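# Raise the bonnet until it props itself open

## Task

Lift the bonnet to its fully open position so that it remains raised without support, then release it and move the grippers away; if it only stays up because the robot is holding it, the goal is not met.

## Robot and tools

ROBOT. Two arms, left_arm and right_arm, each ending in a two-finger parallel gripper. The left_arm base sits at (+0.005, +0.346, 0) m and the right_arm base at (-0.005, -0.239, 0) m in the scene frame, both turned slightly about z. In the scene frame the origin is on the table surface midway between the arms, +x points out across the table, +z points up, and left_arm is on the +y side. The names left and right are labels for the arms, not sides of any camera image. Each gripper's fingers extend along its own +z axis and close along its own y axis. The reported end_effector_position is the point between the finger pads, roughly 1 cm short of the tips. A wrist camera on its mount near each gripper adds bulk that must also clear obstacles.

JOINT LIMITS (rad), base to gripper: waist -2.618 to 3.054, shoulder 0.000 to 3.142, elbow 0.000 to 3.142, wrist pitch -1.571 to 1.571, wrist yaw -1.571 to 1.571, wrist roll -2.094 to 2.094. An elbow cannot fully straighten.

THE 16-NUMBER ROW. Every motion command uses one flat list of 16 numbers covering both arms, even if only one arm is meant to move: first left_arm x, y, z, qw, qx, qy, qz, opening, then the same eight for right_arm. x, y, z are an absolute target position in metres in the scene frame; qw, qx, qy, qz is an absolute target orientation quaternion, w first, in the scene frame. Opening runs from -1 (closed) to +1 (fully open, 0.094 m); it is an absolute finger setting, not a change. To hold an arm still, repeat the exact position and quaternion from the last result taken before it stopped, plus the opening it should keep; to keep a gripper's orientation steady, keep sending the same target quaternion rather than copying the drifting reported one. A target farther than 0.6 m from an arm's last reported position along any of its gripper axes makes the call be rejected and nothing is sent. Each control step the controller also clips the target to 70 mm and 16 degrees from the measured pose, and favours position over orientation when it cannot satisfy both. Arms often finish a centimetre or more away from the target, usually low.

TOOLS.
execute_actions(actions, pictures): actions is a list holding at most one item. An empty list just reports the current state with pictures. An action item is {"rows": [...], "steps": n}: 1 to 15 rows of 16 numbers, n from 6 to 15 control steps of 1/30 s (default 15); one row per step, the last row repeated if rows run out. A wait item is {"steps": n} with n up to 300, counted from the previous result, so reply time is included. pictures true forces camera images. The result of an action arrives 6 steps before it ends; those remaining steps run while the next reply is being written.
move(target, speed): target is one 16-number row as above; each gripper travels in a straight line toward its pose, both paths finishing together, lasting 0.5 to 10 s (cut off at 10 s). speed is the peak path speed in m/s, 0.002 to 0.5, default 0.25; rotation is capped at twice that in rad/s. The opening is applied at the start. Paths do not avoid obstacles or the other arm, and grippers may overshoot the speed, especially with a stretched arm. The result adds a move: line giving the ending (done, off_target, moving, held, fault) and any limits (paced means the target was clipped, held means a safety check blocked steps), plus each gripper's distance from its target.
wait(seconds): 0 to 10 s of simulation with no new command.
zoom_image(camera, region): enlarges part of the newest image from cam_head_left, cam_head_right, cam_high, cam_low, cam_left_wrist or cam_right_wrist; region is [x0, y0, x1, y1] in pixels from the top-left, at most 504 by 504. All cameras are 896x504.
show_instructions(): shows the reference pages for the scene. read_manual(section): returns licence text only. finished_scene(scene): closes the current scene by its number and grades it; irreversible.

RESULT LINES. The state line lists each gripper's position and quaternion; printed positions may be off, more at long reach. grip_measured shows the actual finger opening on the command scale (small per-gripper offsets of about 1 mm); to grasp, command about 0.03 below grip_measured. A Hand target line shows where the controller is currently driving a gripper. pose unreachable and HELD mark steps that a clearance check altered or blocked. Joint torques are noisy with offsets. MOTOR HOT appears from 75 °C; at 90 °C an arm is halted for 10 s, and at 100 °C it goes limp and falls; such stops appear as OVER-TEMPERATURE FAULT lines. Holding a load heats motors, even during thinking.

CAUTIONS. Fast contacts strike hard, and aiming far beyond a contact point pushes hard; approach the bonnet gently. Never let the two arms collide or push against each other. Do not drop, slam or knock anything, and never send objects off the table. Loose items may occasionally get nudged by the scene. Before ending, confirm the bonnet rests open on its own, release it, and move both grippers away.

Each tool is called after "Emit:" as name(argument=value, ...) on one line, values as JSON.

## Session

Emit:
show_instructions()

Emit:
execute_actions(actions=[])

Reference images for this scene: manual page 1, manual page 2, manual page 3, manual page 4, manual page 5, manual page 6, manual page 7, manual page 8.

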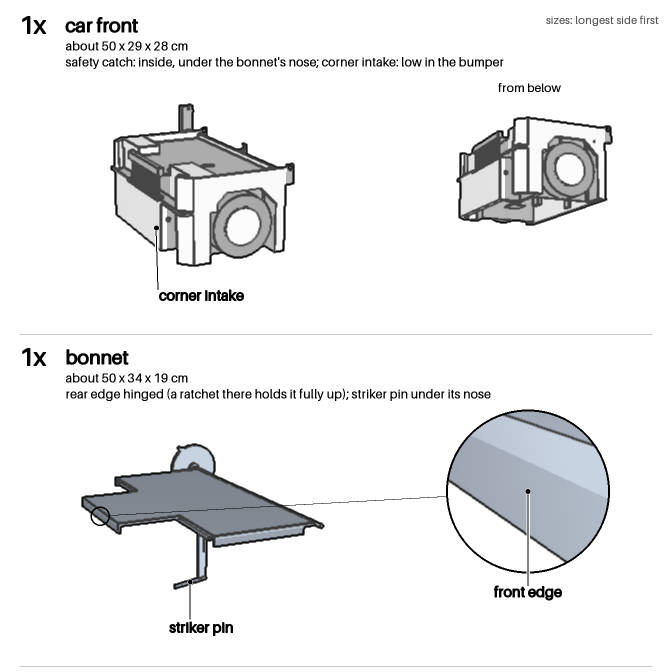

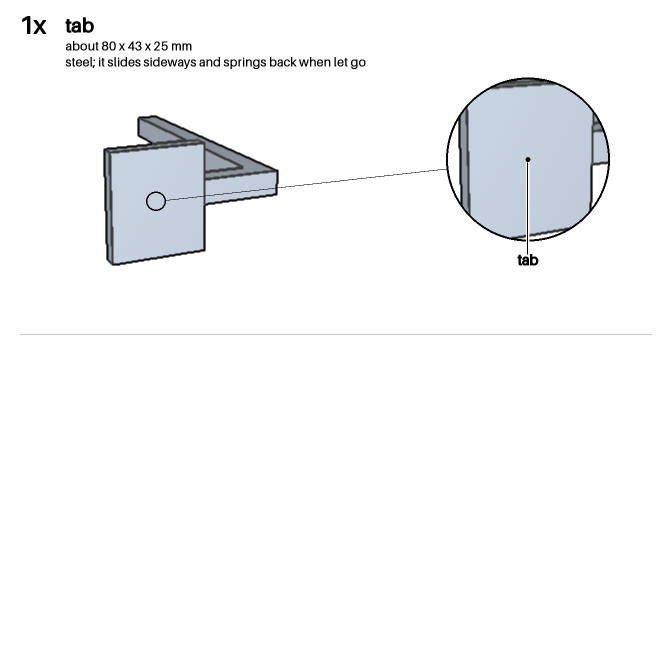

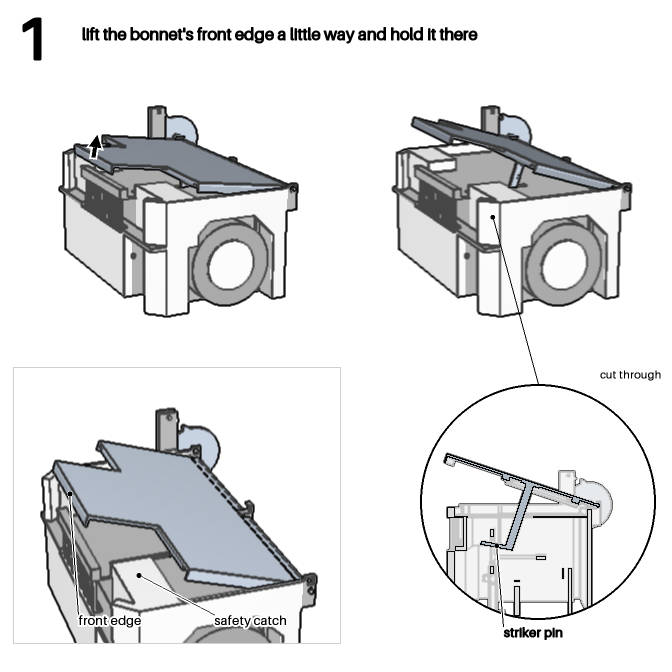

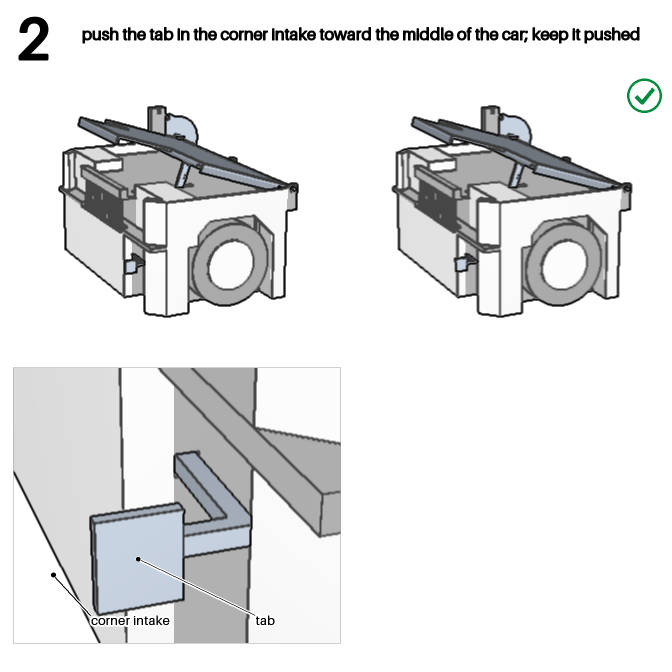

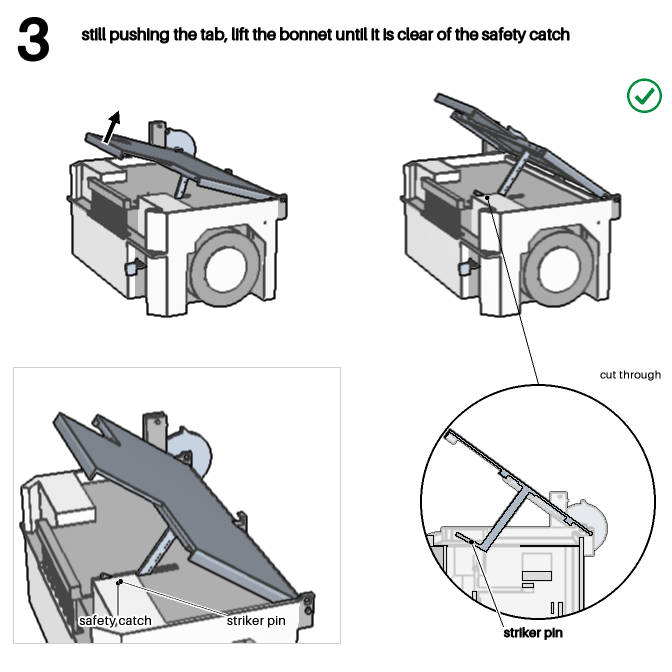

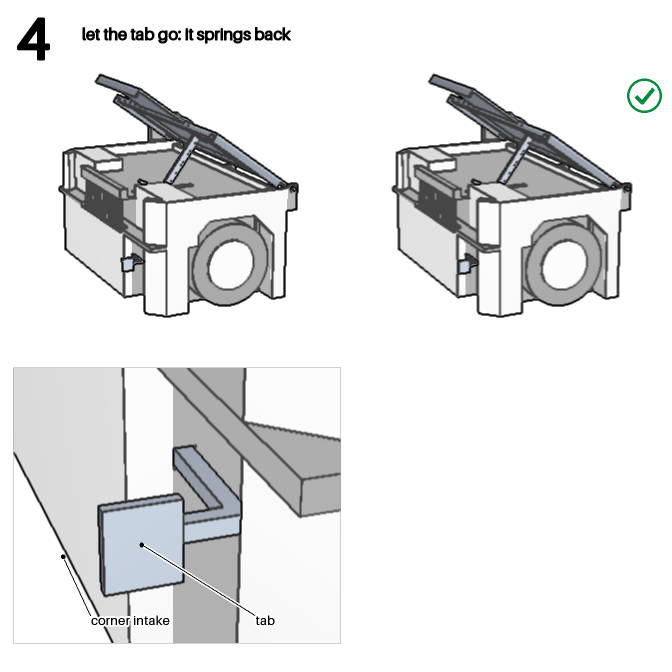

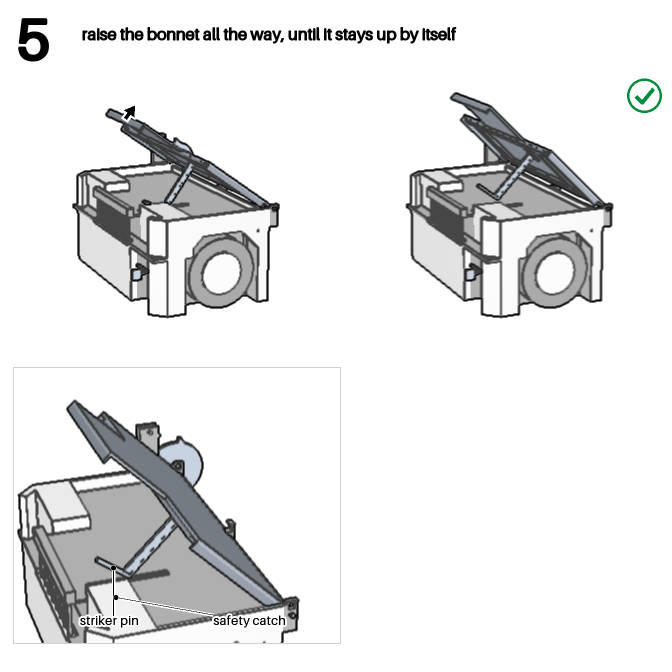

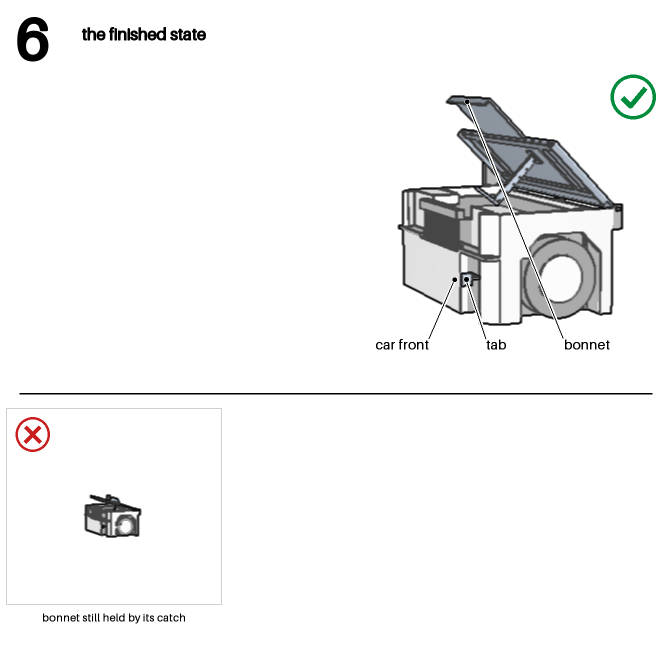

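Scene clock: 0.00 s of 4710.00 s.
left_arm: end_effector_position=(+0.1992, +0.0487, +0.1468) grip_measured=+1.000 end_effector_quat_wxyz=(+0.544, +0.663, +0.475, +0.198) | right_arm: end_effector_position=(+0.0429, -0.1491, +0.1026) grip_measured=+1.000 end_effector_quat_wxyz=(-0.170, -0.091, +0.979, +0.066)
Joint positions: left_arm=[-1.111  1.228  0.435  0.362 -0.659  1.024  0.094] | right_arm=[ 0.597  1.085  0.785 -1.518 -0.274  0.355  0.094]
Joint velocities: left_arm=[ 0.012 -0.017 -0.002 -0.007 -0.066  0.022  0.   ] | right_arm=[-0.022  0.012 -0.022 -0.007 -0.081 -0.022  0.   ]
Joint torques (N m, as the arm reports them, + toward a larger angle): no reading
Motor temperatures (°C, as the motors report them): left_arm=[25 27 25 27 23 25] | right_arm=[23 26 26 28 24 26]
Hand target (left_arm): +0.200, +0.047, +0.153; +0.551, +0.656, +0.478, +0.195
Hand target (right_arm): +0.044, -0.148, +0.104; -0.165, -0.092, +0.979, +0.070

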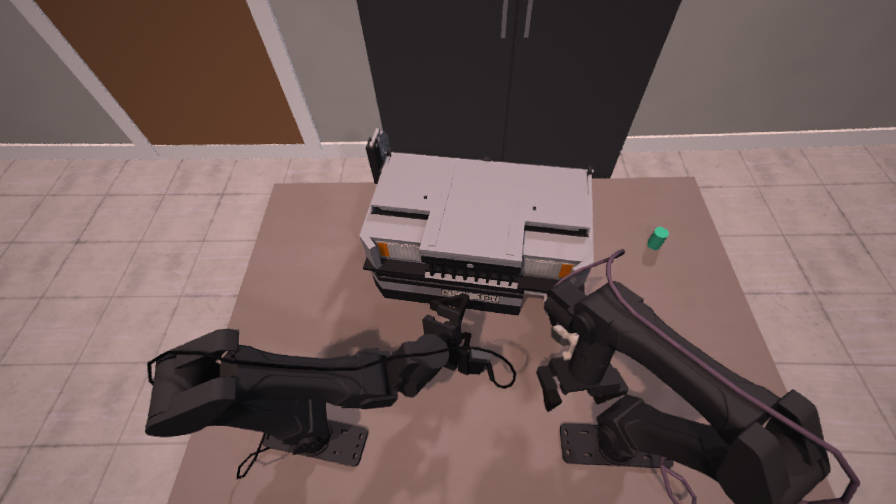

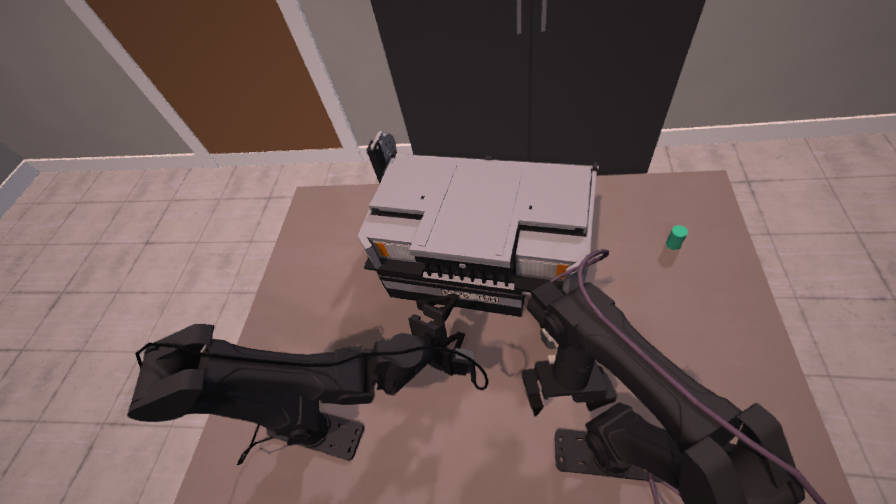

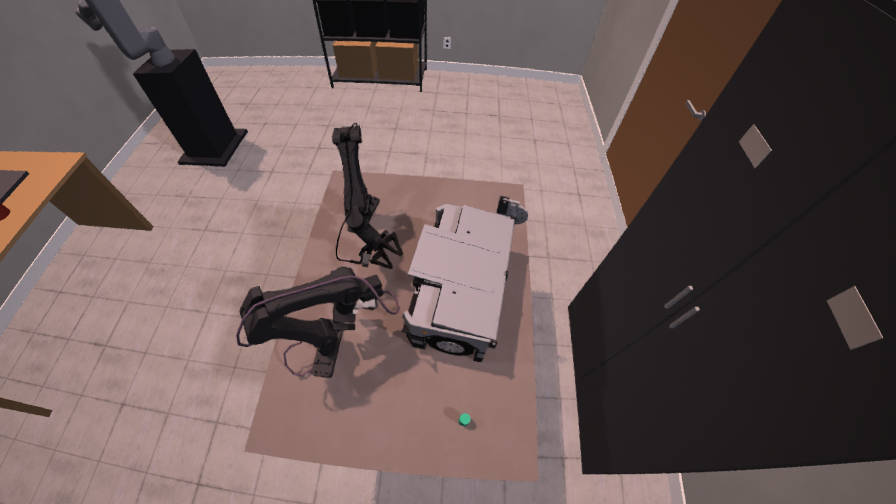

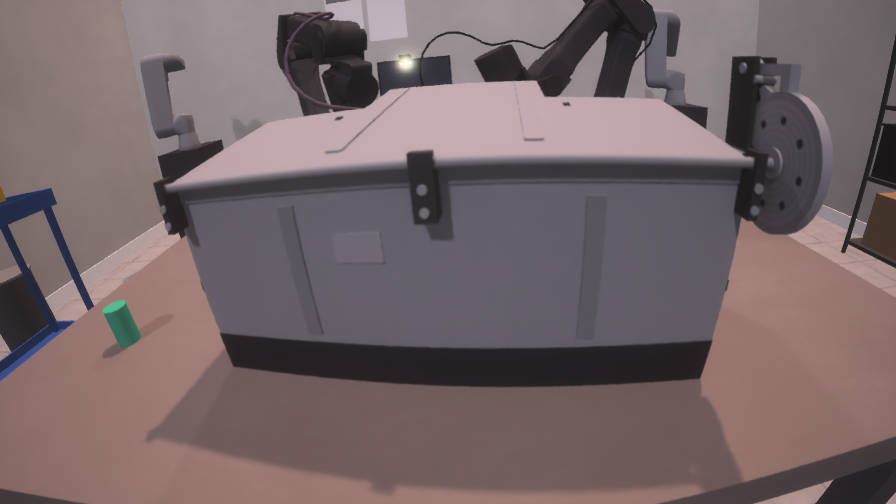

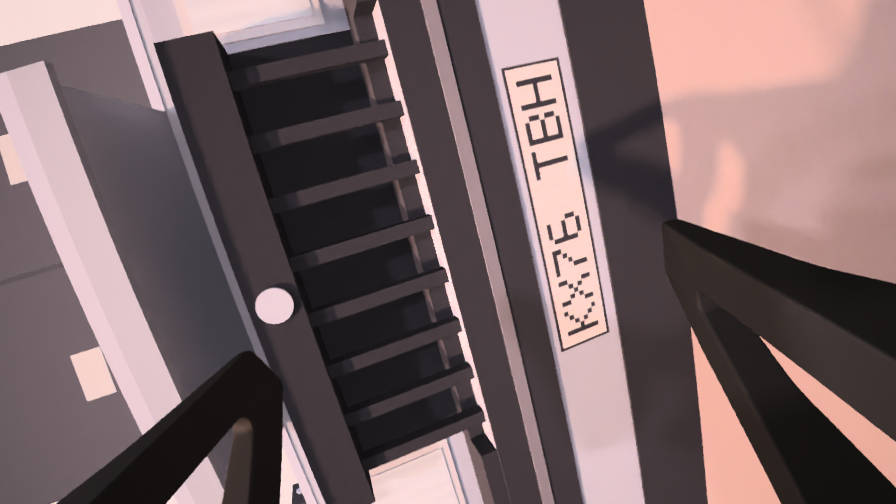

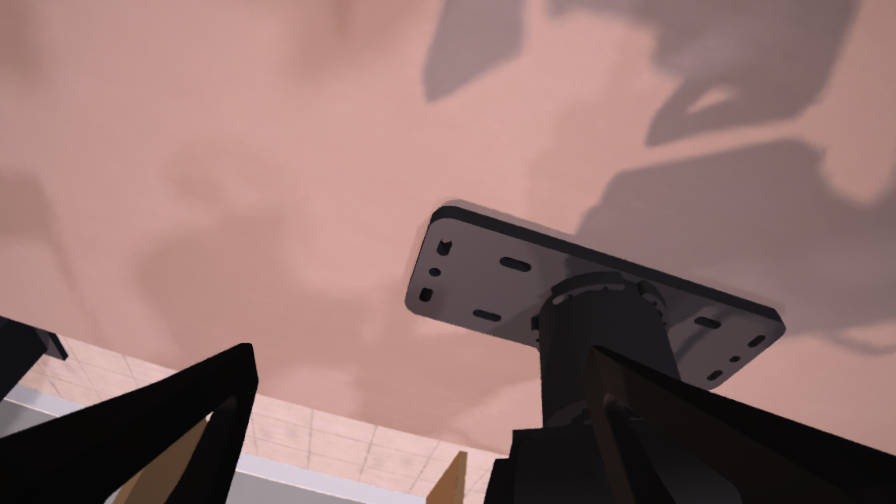

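Emit:
move(target=[0.24,0.09,0.245,0.52,0.52,0.48,0.48,0.2,0.235,-0.15,0.10,0.354,0.612,0.612,0.354,-1], speed=0.3)

Scene clock: 4.73 s of 4710.00 s.
left_arm: end_effector_position=(+0.2367, +0.0914, +0.2391) grip_measured=+0.203 end_effector_quat_wxyz=(+0.516, +0.532, +0.471, +0.479) | right_arm: end_effector_position=(+0.2405, -0.1505, +0.1005) grip_measured=-0.989 end_effector_quat_wxyz=(+0.352, +0.607, +0.609, +0.368)
Joint positions: left_arm=[-1.153  1.338  0.542  0.77  -1.251  1.571  0.056] | right_arm=[ 0.772  0.73   0.221 -0.124  0.62   1.994  0.001]
Joint velocities: left_arm=[-0.027 -0.002 -0.002  0.081  0.007 -0.007  0.   ] | right_arm=[-0.017 -0.017  0.027  0.022  0.022 -0.022 -0.   ]
Joint torques (N m, as the arm reports them, + toward a larger angle): left_arm=[ 0.88 -2.95  6.75  1.74 -0.11  0.04] | right_arm=[0.84 1.4  6.98 1.7  0.35 0.05]
Motor temperatures (°C, as the motors report them): left_arm=[25 27 26 29 23 25] | right_arm=[23 26 26 29 24 26]
Hand target (left_arm): +0.240, +0.090, +0.246; +0.519, +0.520, +0.479, +0.480
Hand target (right_arm): +0.237, -0.153, +0.091; +0.355, +0.606, +0.616, +0.357
Off the commanded pose (left_arm): 0.007 m, 2 deg.
Off the commanded pose (right_arm): 0.006 m, 2 deg.
Kept back: nothing.
move: done

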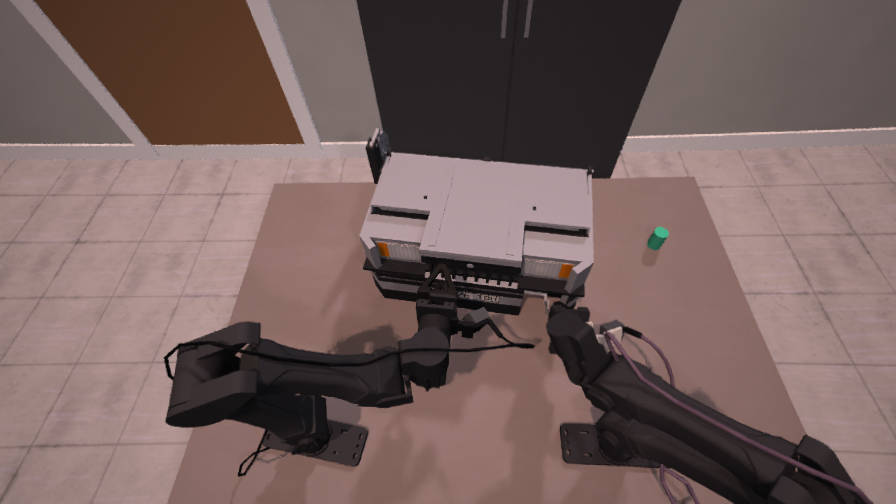

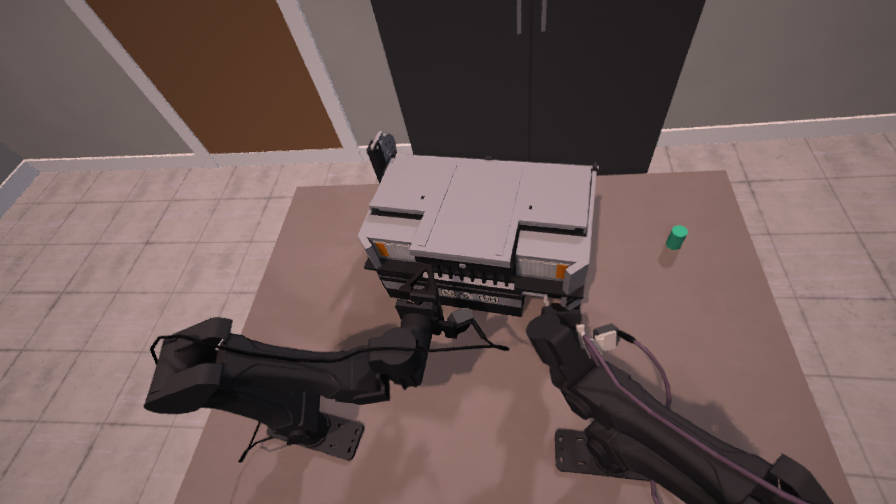

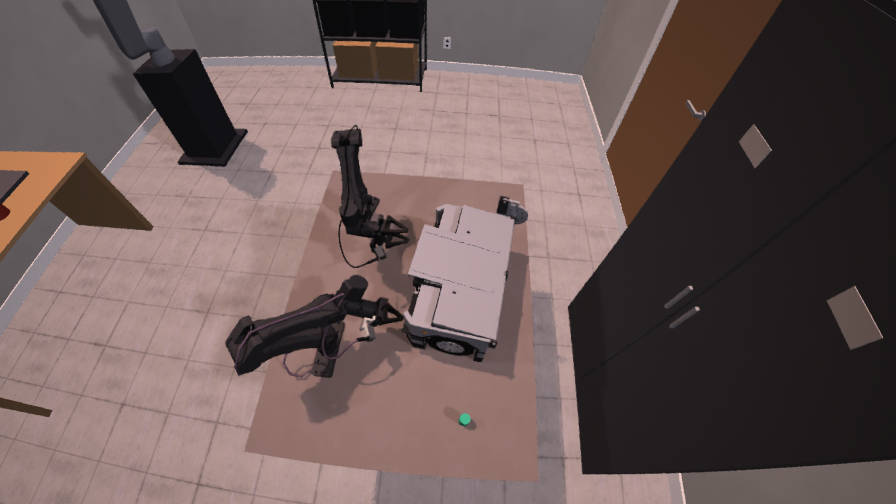

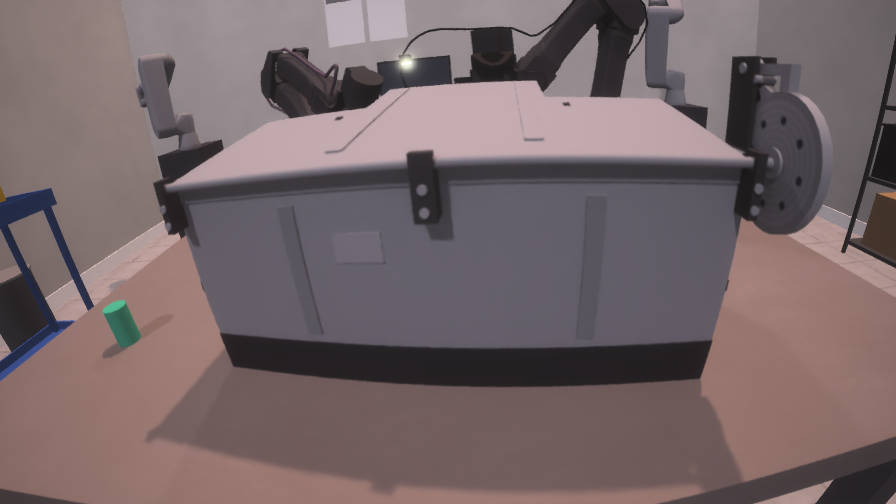

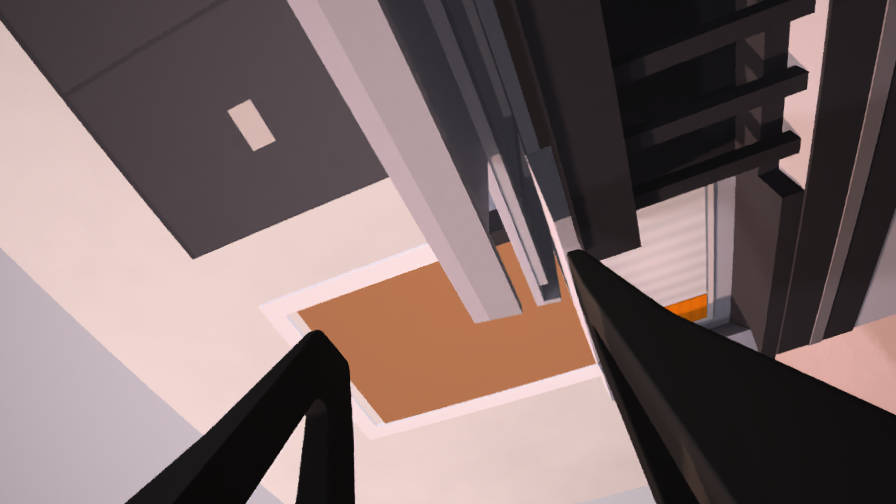

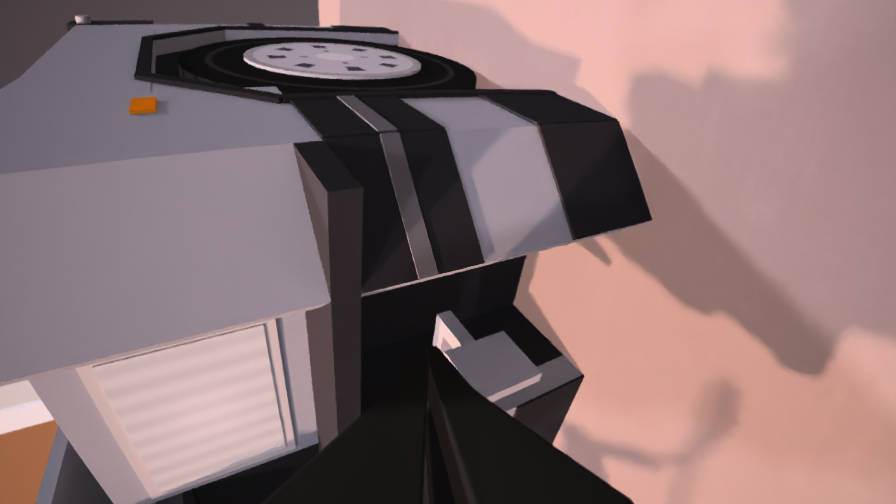

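Emit:
move(target=[0.28,0.088,0.252,0.52,0.52,0.48,0.48,0.2,0.26,-0.148,0.07,0.354,0.612,0.612,0.354,-1], speed=0.08)

Scene clock: 5.97 s of 4710.00 s.
left_arm: end_effector_position=(+0.2751, +0.0937, +0.2449) grip_measured=+0.203 end_effector_quat_wxyz=(+0.515, +0.524, +0.478, +0.482) | right_arm: end_effector_position=(+0.2603, -0.1526, +0.0784) grip_measured=-0.989 end_effector_quat_wxyz=(+0.364, +0.618, +0.600, +0.354)
Joint positions: left_arm=[-1.008  1.38   0.593  0.773 -1.124  1.573  0.056] | right_arm=[0.708 0.961 0.185 0.144 0.61  1.97  0.   ]
Joint velocities: left_arm=[ 0.017 -0.022 -0.007 -0.051  0.037  0.022 -0.001] | right_arm=[ 0.002 -0.017  0.007  0.051 -0.037 -0.051 -0.001]
Joint torques (N m, as the arm reports them, + toward a larger angle): left_arm=[ 0.77 -3.53  7.57  1.56  0.07 -0.01] | right_arm=[-0.34  0.7   6.65  1.95 -0.13 -0.09]
Motor temperatures (°C, as the motors report them): left_arm=[25 27 26 29 23 25] | right_arm=[23 26 26 29 24 26]
Hand target (left_arm): +0.279, +0.089, +0.252; +0.520, +0.520, +0.480, +0.480
Hand target (right_arm): +0.258, -0.149, +0.071; +0.353, +0.613, +0.612, +0.354
Off the commanded pose (left_arm): 0.010 m, 1 deg.
Off the commanded pose (right_arm): 0.010 m, 2 deg.
Kept back: nothing.
move: done

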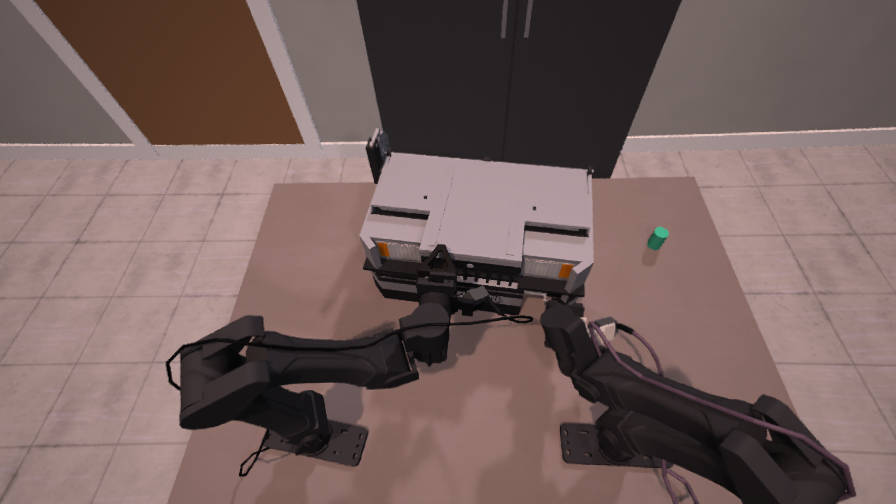

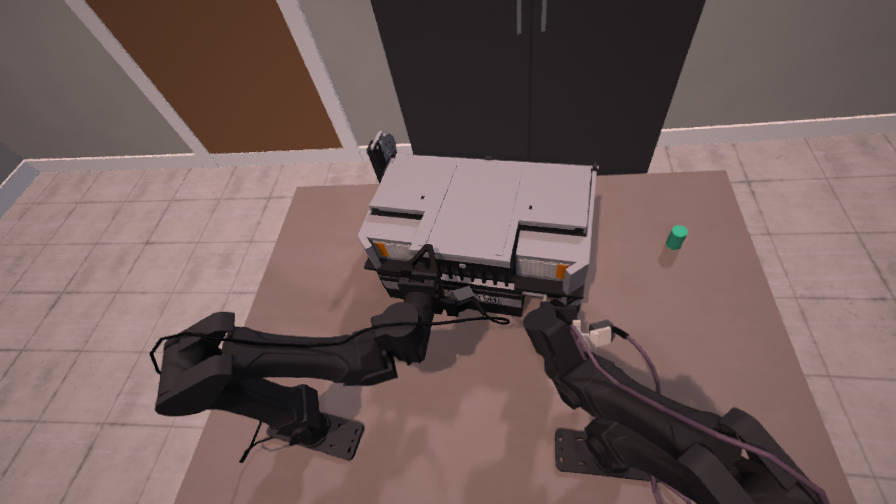

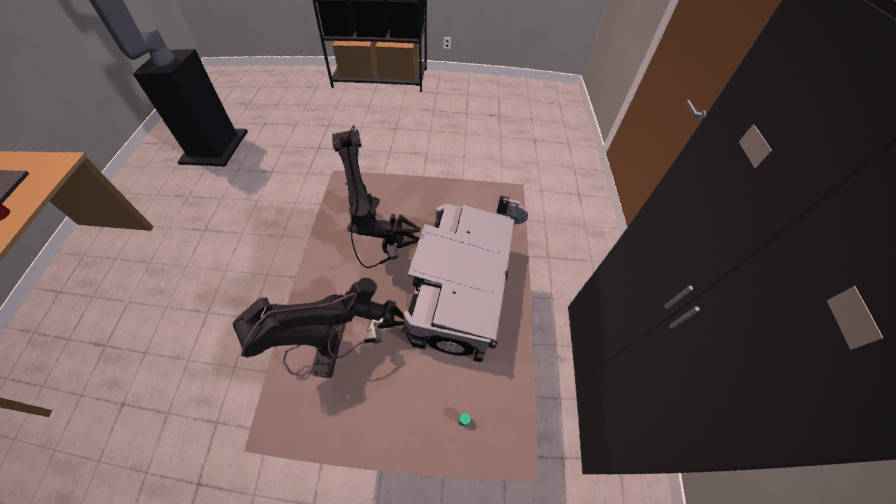

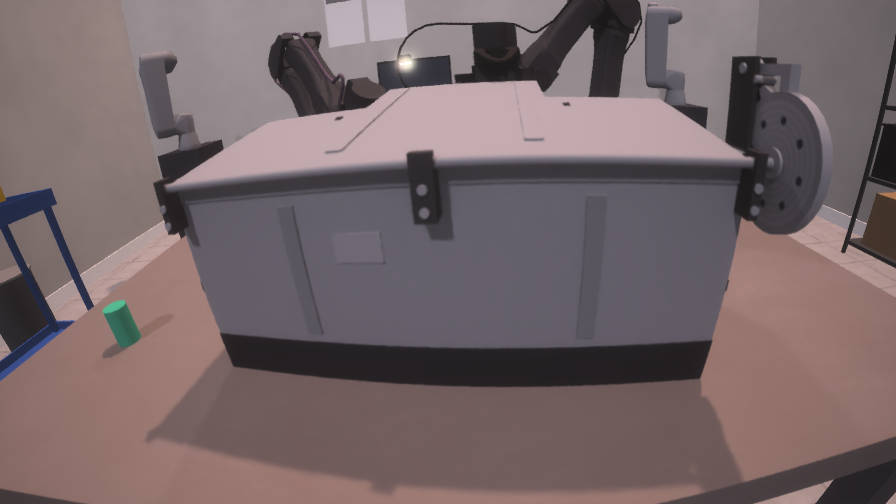

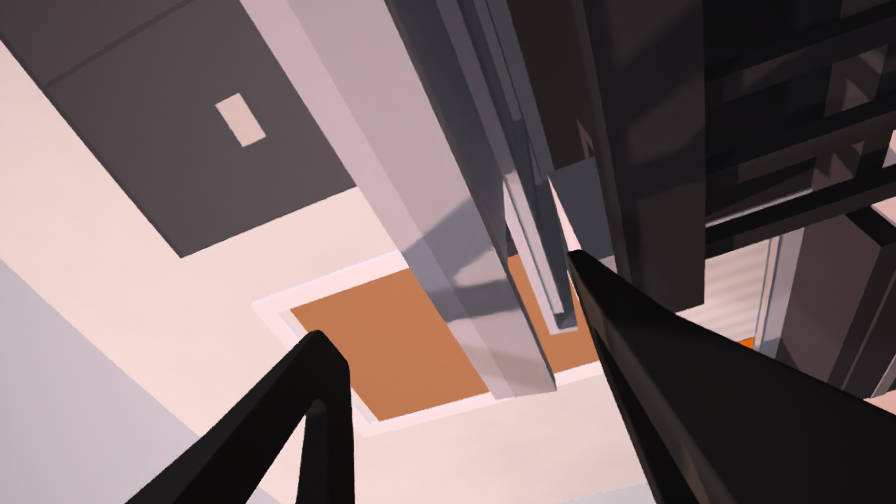

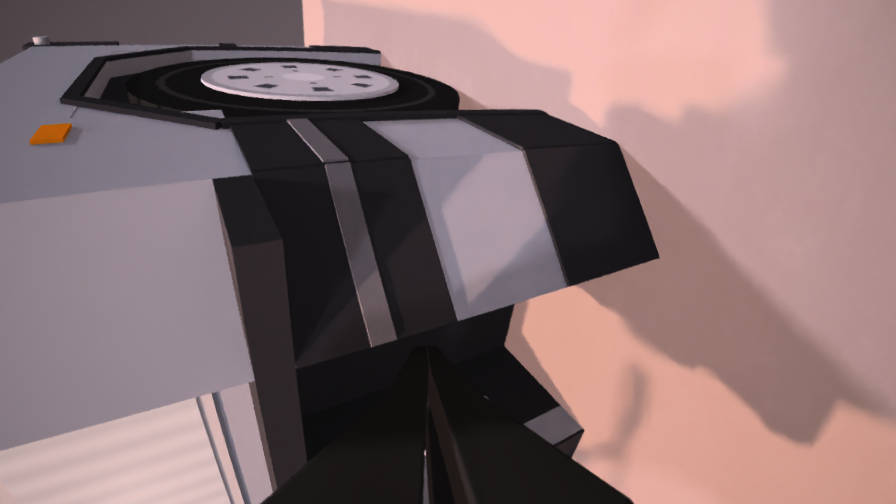

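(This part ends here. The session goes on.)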